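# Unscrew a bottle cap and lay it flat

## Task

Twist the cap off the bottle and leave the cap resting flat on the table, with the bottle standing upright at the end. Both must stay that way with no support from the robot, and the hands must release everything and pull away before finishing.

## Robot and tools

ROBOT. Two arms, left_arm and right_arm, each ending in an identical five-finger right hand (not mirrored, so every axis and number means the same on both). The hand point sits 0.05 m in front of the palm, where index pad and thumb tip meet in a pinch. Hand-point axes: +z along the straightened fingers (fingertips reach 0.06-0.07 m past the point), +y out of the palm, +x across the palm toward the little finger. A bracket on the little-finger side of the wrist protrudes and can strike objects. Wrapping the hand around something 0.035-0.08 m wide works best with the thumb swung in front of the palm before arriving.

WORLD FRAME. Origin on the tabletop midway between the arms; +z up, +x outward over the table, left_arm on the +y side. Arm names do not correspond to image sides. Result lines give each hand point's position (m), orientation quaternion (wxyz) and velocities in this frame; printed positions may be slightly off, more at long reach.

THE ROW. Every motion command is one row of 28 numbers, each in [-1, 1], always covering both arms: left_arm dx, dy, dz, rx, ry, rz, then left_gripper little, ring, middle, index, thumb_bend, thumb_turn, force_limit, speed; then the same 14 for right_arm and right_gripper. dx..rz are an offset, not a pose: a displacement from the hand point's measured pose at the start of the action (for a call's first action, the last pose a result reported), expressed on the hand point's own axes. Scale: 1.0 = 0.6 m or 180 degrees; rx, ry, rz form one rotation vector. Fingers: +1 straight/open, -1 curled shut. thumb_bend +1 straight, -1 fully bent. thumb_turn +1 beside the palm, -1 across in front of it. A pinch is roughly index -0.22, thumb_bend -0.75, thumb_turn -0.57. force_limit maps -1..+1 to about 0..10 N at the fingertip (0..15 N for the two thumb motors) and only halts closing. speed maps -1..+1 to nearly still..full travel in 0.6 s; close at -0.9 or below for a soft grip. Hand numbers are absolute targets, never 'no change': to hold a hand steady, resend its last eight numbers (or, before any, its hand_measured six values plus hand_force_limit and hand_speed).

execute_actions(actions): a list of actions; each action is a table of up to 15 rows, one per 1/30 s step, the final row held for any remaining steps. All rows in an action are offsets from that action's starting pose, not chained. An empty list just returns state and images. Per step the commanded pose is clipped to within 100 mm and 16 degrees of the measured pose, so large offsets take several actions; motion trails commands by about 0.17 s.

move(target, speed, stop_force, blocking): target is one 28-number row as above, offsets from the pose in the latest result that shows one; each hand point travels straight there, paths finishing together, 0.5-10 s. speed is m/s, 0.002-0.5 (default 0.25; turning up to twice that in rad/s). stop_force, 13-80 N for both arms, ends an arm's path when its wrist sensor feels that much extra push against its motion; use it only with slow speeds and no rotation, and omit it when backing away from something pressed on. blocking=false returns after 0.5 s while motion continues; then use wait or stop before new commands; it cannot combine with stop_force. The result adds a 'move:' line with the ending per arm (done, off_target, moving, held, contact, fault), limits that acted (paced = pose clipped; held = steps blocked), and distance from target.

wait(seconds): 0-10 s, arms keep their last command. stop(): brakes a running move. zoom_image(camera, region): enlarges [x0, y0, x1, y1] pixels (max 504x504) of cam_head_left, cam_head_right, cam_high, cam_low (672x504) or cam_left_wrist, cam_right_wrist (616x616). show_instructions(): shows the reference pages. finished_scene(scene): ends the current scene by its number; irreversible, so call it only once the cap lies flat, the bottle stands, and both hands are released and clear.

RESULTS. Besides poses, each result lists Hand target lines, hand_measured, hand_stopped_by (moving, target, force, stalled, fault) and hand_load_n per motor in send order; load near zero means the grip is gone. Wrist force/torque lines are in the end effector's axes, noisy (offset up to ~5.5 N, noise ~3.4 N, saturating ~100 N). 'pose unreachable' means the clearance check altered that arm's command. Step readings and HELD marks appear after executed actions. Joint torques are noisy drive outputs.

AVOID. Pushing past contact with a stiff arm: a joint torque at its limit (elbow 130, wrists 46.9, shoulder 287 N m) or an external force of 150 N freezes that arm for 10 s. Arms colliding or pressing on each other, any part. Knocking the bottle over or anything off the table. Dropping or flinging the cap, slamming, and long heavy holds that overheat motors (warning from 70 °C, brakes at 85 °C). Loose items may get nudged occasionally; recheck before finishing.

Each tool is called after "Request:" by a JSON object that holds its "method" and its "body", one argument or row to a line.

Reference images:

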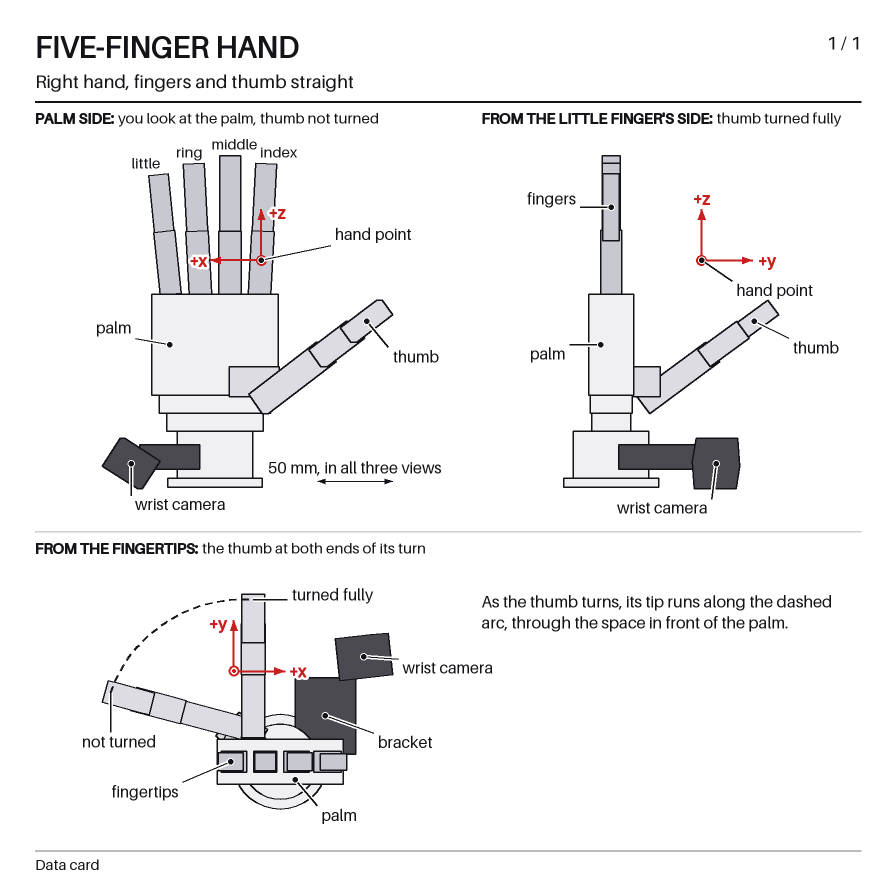

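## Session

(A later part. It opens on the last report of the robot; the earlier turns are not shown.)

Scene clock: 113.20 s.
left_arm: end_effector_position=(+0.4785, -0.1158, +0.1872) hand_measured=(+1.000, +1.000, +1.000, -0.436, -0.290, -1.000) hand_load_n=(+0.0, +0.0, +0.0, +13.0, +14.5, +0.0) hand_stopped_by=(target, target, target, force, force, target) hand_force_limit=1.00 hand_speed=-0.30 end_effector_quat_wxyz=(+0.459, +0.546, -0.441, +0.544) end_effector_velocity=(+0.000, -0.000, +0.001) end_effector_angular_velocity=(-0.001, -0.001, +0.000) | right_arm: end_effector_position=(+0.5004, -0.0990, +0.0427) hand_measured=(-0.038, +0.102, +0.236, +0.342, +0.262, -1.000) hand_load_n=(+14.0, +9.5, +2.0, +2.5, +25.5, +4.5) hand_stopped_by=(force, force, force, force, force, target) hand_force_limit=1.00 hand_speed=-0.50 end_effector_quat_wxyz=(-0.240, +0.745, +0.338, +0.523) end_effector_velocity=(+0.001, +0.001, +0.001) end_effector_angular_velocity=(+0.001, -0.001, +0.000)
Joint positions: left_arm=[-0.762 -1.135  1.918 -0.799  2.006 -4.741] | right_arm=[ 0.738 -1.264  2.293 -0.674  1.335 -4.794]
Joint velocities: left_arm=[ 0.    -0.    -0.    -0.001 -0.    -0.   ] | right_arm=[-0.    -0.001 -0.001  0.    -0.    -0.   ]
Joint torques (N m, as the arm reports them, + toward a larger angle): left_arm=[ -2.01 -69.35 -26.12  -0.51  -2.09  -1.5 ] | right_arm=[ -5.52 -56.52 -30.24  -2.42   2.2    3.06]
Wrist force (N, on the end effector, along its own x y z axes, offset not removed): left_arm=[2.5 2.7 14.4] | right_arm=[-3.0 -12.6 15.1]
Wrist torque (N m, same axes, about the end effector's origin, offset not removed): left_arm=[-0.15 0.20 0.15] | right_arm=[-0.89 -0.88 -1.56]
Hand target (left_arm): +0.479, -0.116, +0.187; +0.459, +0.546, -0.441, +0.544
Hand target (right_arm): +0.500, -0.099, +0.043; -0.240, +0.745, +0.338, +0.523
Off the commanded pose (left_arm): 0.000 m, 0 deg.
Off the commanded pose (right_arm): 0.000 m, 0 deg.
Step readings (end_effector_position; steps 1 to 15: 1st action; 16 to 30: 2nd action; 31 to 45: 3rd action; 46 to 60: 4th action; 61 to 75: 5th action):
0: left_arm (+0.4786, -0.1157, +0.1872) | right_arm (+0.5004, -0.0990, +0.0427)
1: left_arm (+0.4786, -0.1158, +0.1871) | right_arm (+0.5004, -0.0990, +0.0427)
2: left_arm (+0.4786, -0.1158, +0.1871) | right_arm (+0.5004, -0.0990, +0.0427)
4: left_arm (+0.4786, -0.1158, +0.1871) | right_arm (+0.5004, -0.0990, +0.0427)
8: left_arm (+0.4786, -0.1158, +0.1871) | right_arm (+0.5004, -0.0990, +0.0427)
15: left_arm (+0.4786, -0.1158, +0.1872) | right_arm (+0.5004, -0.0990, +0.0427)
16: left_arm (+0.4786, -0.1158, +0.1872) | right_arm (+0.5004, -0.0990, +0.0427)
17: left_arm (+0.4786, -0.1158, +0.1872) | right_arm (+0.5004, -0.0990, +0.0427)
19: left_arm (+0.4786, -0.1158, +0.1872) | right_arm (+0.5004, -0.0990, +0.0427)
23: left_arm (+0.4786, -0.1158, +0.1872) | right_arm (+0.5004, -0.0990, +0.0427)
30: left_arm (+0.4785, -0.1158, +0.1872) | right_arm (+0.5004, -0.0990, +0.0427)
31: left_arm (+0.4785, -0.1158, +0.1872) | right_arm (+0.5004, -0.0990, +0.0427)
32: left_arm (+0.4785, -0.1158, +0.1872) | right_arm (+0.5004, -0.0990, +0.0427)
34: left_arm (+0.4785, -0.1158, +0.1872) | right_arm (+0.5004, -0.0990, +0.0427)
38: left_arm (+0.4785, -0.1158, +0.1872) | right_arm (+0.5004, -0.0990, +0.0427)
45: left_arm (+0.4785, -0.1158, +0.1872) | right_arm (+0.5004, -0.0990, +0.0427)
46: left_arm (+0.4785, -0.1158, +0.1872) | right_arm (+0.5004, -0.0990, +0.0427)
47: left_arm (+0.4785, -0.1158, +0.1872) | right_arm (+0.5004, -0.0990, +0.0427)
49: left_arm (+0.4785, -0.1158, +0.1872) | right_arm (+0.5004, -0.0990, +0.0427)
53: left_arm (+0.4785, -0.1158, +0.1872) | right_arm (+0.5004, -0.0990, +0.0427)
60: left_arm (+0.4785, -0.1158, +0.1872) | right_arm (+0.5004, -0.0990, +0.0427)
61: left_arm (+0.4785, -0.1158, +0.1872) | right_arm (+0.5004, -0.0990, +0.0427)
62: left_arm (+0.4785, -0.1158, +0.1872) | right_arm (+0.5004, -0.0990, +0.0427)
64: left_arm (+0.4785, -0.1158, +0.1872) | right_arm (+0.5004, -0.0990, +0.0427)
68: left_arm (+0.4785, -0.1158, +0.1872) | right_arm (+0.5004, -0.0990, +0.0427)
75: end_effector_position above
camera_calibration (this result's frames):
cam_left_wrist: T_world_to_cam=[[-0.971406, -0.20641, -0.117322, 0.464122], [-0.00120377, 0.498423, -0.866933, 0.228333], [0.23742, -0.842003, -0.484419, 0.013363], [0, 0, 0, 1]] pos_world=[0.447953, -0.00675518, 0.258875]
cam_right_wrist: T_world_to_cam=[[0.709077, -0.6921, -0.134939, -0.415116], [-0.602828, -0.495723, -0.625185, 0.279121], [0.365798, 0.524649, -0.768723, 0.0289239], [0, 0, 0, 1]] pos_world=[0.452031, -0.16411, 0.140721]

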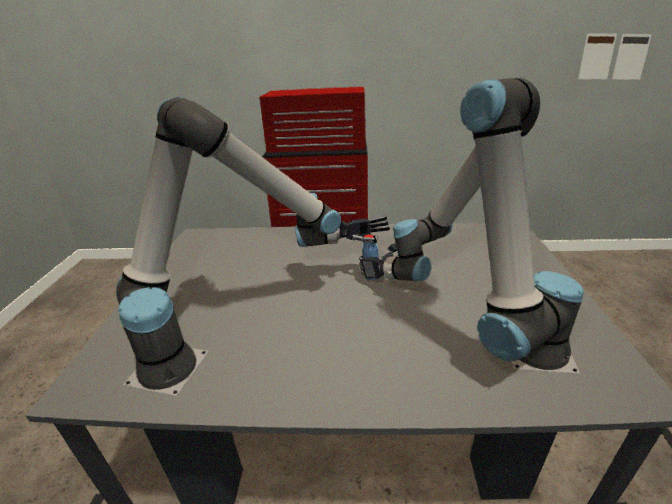

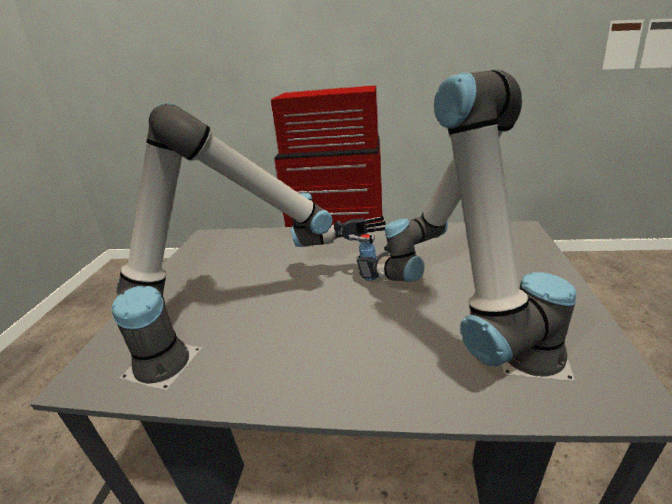

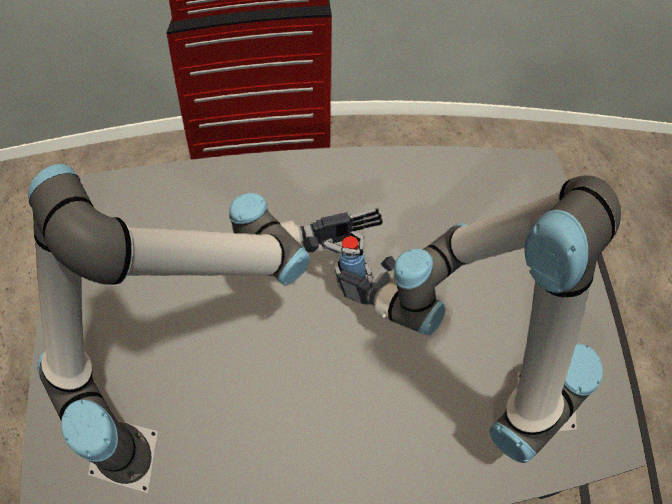

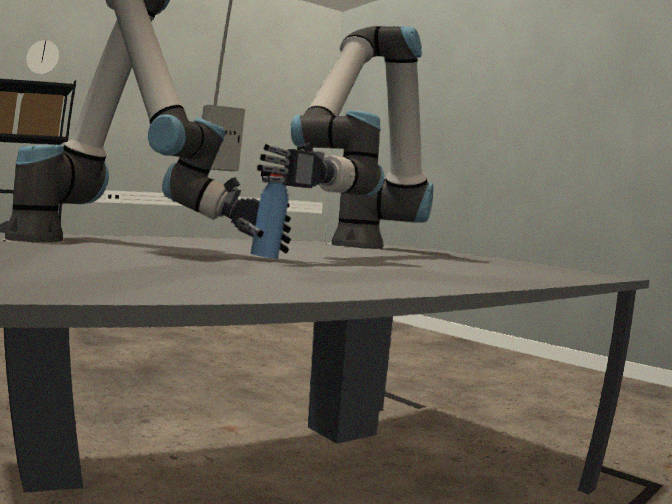

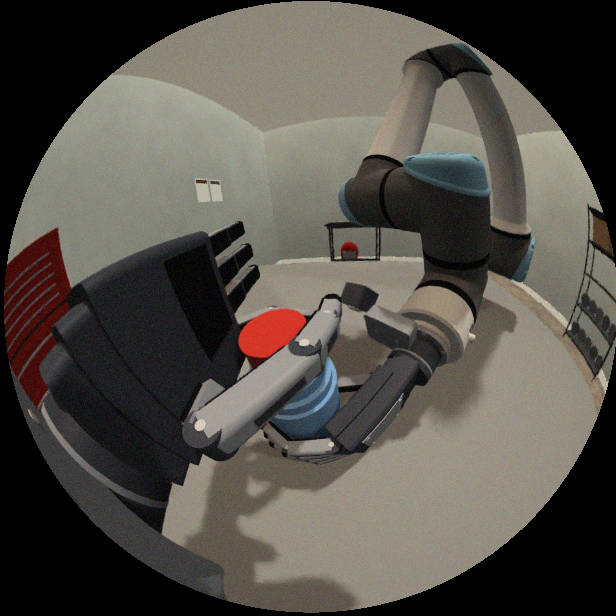

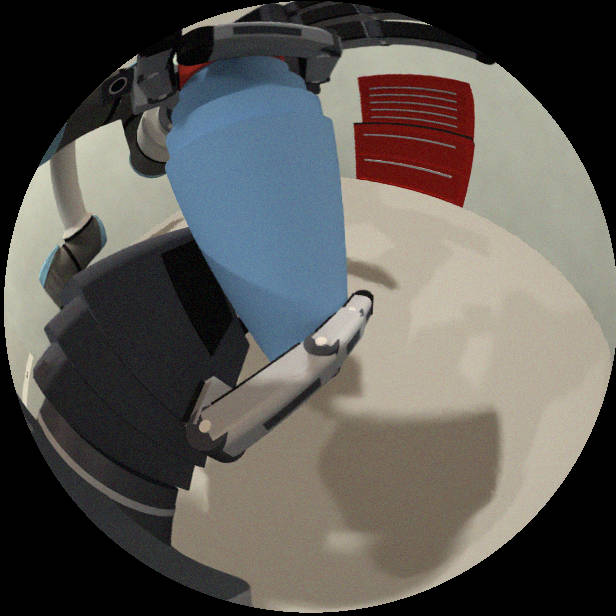

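Request:
{"method": "move", "body": {
  "target": [0,-0.033,0.025,0.2,0,0,1,1,1,-0.95,-0.95,-1,1,-0.3, 0,0,0,0,0,0,-1,-1,-1,-1,-1,-1,1,-0.5],
  "speed": 0.3
}}

Request:
{"method": "move", "body": {
  "target": [0,-0.033,0.0185,0.2,0,0,1,1,1,-1,-1,-1,1,-0.3, 0,0,0,0,0,0,-1,-1,-1,-1,-1,-1,1,-0.5],
  "speed": 0.3
}}

Scene clock: 115.13 s.
left_arm: end_effector_position=(+0.5008, -0.1265, +0.1870) hand_measured=(+1.000, +1.000, +1.000, -0.436, -0.290, -1.000) hand_load_n=(+0.0, +0.0, +0.0, +8.0, +15.5, +0.0) hand_stopped_by=(target, target, target, force, force, target) hand_force_limit=1.00 hand_speed=-0.30 end_effector_quat_wxyz=(+0.269, +0.661, -0.252, +0.654) end_effector_velocity=(+0.001, -0.001, -0.000) end_effector_angular_velocity=(+0.000, +0.000, +0.017) | right_arm: end_effector_position=(+0.5004, -0.0990, +0.0427) hand_measured=(-0.038, +0.102, +0.236, +0.342, +0.262, -1.000) hand_load_n=(+7.5, +6.0, +2.5, +6.5, +23.0, +12.0) hand_stopped_by=(force, force, force, force, force, target) hand_force_limit=1.00 hand_speed=-0.50 end_effector_quat_wxyz=(-0.240, +0.745, +0.338, +0.523) end_effector_velocity=(-0.000, +0.000, +0.000) end_effector_angular_velocity=(+0.000, -0.000, +0.001)
Joint positions: left_arm=[-0.999 -1.21   2.029 -0.818  1.143 -4.739] | right_arm=[ 0.738 -1.264  2.293 -0.674  1.335 -4.794]
Joint velocities: left_arm=[-0.007  0.001 -0.002  0.001 -0.024 -0.   ] | right_arm=[ 0. -0. -0. -0. -0. -0.]
Joint torques (N m, as the arm reports them, + toward a larger angle): left_arm=[-13.64 -49.26 -41.1    0.2   -2.14  -2.03] | right_arm=[ -5.07 -52.5  -29.23  -2.43   1.82   3.  ]
Wrist force (N, on the end effector, along its own x y z axes, offset not removed): left_arm=[-1.3 -1.4 -6.4] | right_arm=[-4.3 -2.5 2.6]
Wrist torque (N m, same axes, about the end effector's origin, offset not removed): left_arm=[0.23 0.38 -0.06] | right_arm=[-0.61 0.80 -0.07]
Hand target (left_arm): +0.501, -0.127, +0.187; +0.268, +0.661, -0.251, +0.654
Hand target (right_arm): +0.500, -0.099, +0.043; -0.240, +0.745, +0.338, +0.523
Off the commanded pose (left_arm): 0.000 m, 0 deg.
Off the commanded pose (right_arm): 0.000 m, 0 deg.
move: done
camera_calibration (this result's frames):
cam_left_wrist: T_world_to_cam=[[-0.667838, -0.735631, -0.113313, 0.26377], [-0.304859, 0.409234, -0.859993, 0.372985], [0.679009, -0.539792, -0.497565, -0.181497], [0, 0, 0, 1]] pos_world=[0.413101, -0.0565715, 0.260347]
cam_right_wrist: T_world_to_cam=[[0.709077, -0.6921, -0.134939, -0.415116], [-0.602829, -0.495723, -0.625185, 0.279121], [0.365798, 0.524649, -0.768723, 0.0289238], [0, 0, 0, 1]] pos_world=[0.452031, -0.16411, 0.140721]

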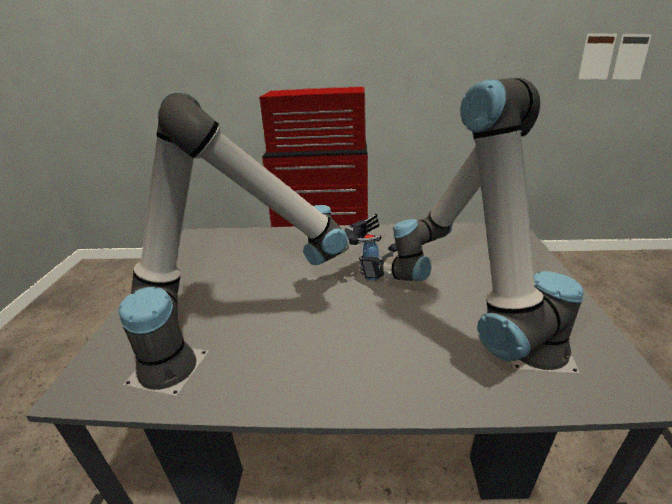

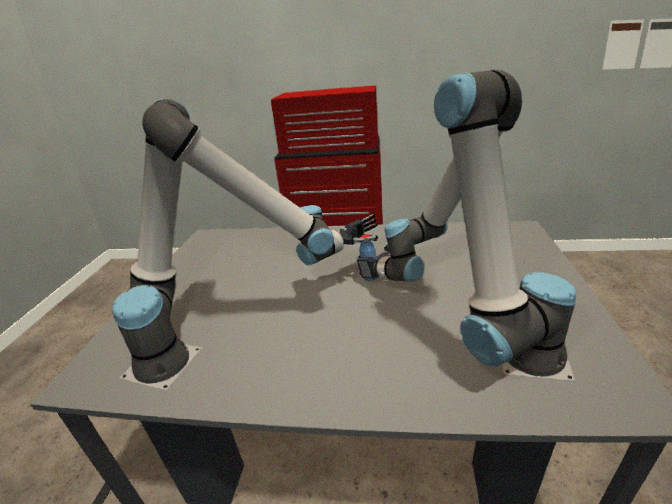

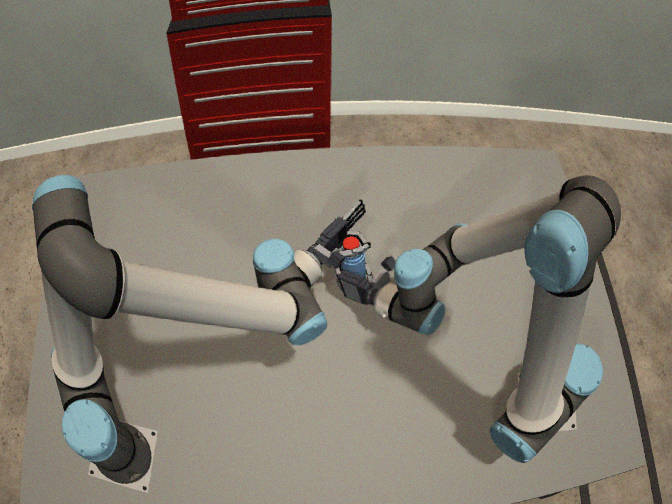

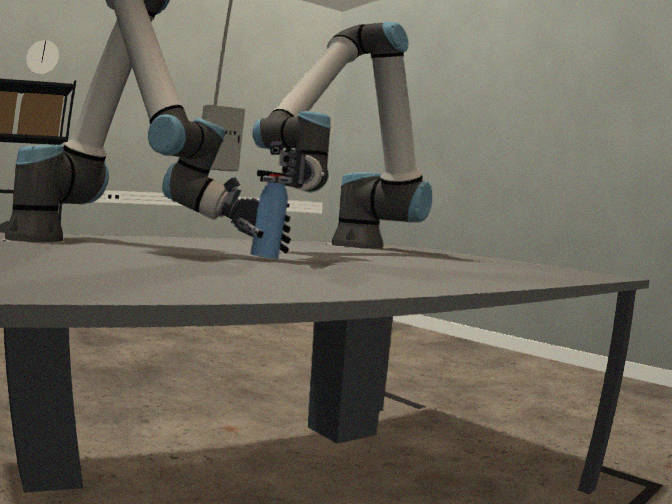

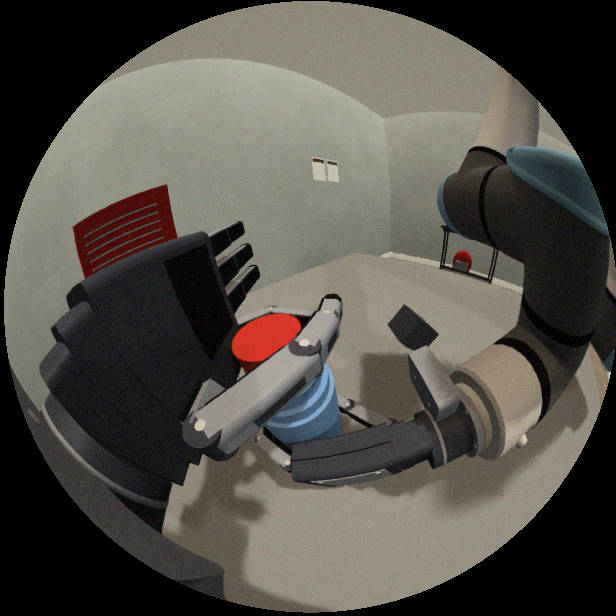

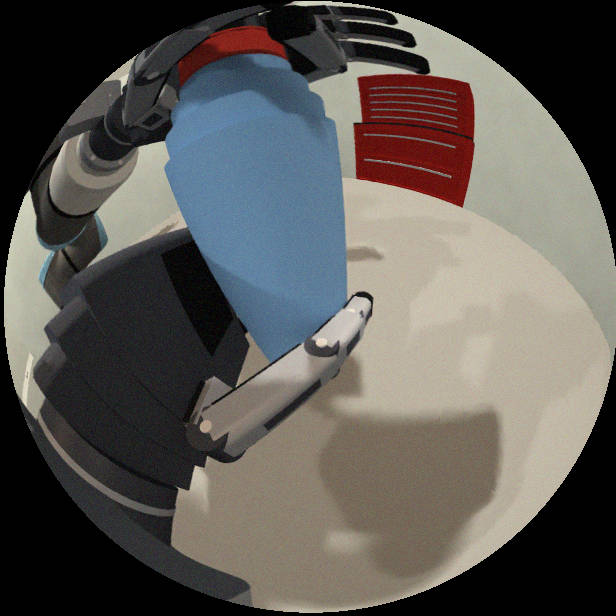

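Scene clock: 116.80 s.
left_arm: end_effector_position=(+0.5223, -0.1196, +0.1865) hand_measured=(+1.000, +1.000, +1.000, -0.446, -0.288, -1.000) hand_load_n=(+0.0, +0.0, +0.0, +12.0, +16.0, +0.0) hand_stopped_by=(target, target, target, force, force, target) hand_force_limit=1.00 hand_speed=-0.30 end_effector_quat_wxyz=(+0.052, +0.711, -0.038, +0.700) end_effector_velocity=(+0.001, -0.001, +0.000) end_effector_angular_velocity=(+0.000, +0.004, +0.015) | right_arm: end_effector_position=(+0.5004, -0.0990, +0.0427) hand_measured=(-0.040, +0.100, +0.236, +0.342, +0.262, -0.998) hand_load_n=(+0.0, +0.5, +2.0, +11.5, +24.5, +22.0) hand_stopped_by=(force, force, force, force, force, target) hand_force_limit=1.00 hand_speed=-0.50 end_effector_quat_wxyz=(-0.240, +0.745, +0.338, +0.523) end_effector_velocity=(+0.001, +0.001, +0.001) end_effector_angular_velocity=(+0.002, -0.002, +0.000)
Joint positions: left_arm=[-1.18  -1.127  1.888 -0.717  0.336 -4.776] | right_arm=[ 0.738 -1.264  2.293 -0.674  1.335 -4.794]
Joint velocities: left_arm=[-0.002  0.005 -0.012  0.021 -0.017 -0.015] | right_arm=[ 0.     0.    -0.002 -0.001 -0.    -0.   ]
Joint torques (N m, as the arm reports them, + toward a larger angle): left_arm=[-19.81 -56.92 -49.4   -1.03   0.45  -2.74] | right_arm=[ -4.92 -51.84 -29.63  -2.49  -0.51   1.9 ]
Wrist force (N, on the end effector, along its own x y z axes, offset not removed): left_arm=[-2.9 -16.5 -2.6] | right_arm=[1.8 10.9 -13.8]
Wrist torque (N m, same axes, about the end effector's origin, offset not removed): left_arm=[-0.87 0.47 -0.02] | right_arm=[0.63 0.82 1.63]
Hand target (left_arm): +0.522, -0.120, +0.186; +0.051, +0.712, -0.037, +0.700
Hand target (right_arm): +0.500, -0.099, +0.043; -0.240, +0.745, +0.338, +0.523
Off the commanded pose (left_arm): 0.000 m, 0 deg.
Off the commanded pose (right_arm): 0.000 m, 0 deg.
move: done
camera_calibration (this result's frames):
cam_left_wrist: T_world_to_cam=[[-0.11152, -0.986634, -0.118811, -0.0363678], [-0.49807, 0.158949, -0.852445, 0.445867], [0.859936, -0.0358884, -0.509139, -0.224721], [0, 0, 0, 1]] pos_world=[0.411263, -0.114817, 0.261342]
cam_right_wrist: T_world_to_cam=[[0.709021, -0.692159, -0.134928, -0.415116], [-0.602866, -0.495682, -0.625181, 0.279141], [0.365843, 0.52461, -0.768728, 0.0289019], [0, 0, 0, 1]] pos_world=[0.452037, -0.164123, 0.140721]

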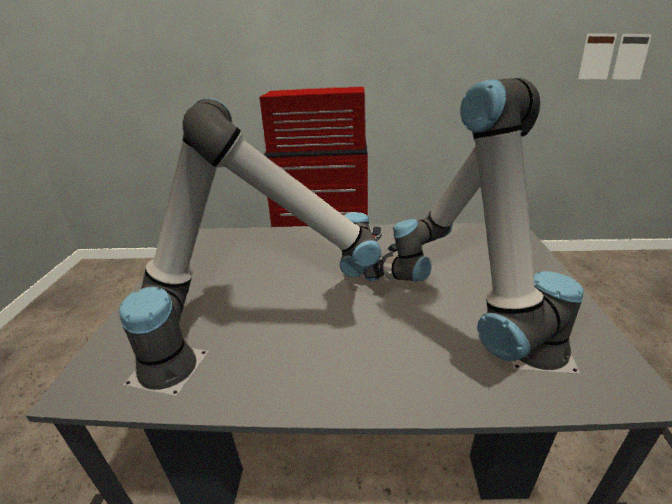

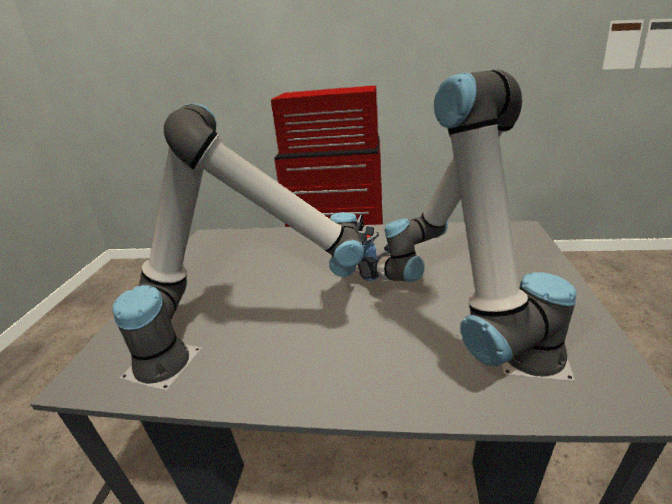

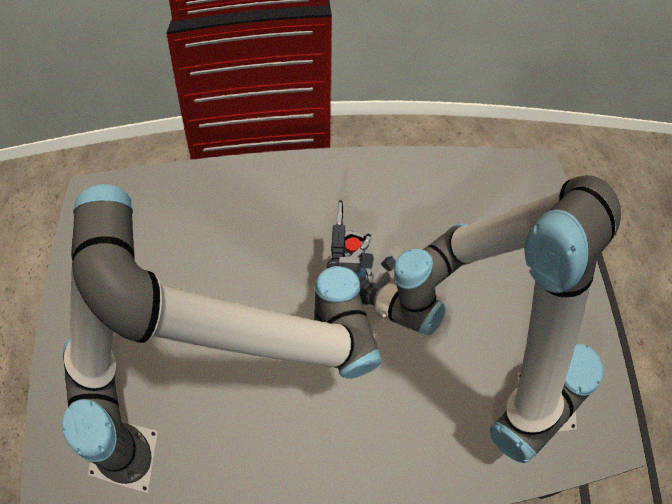

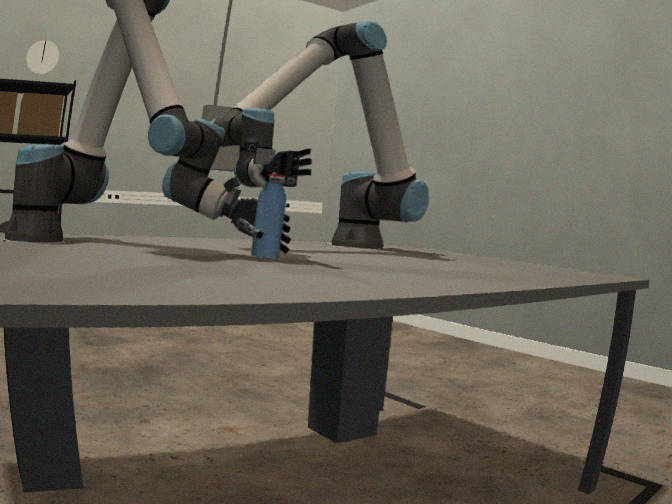

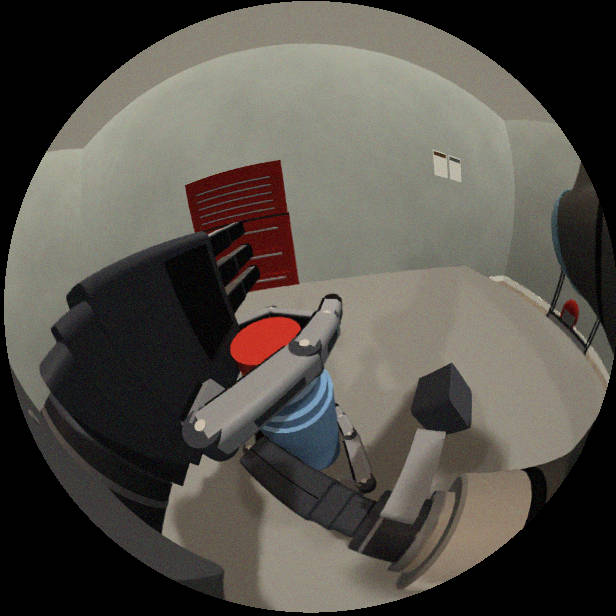

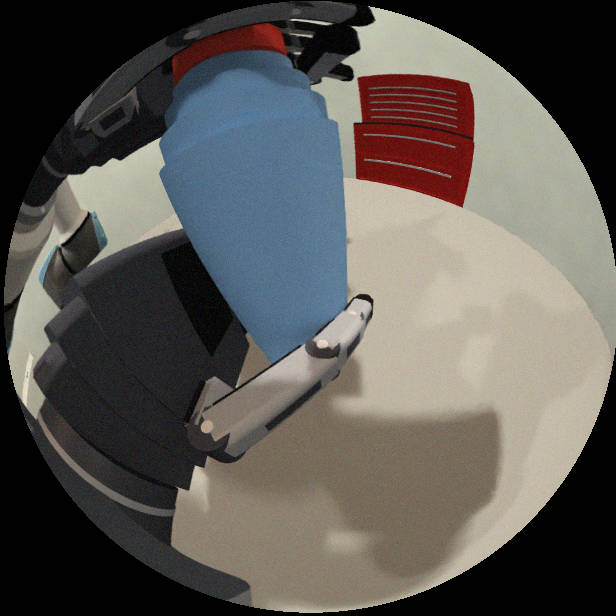

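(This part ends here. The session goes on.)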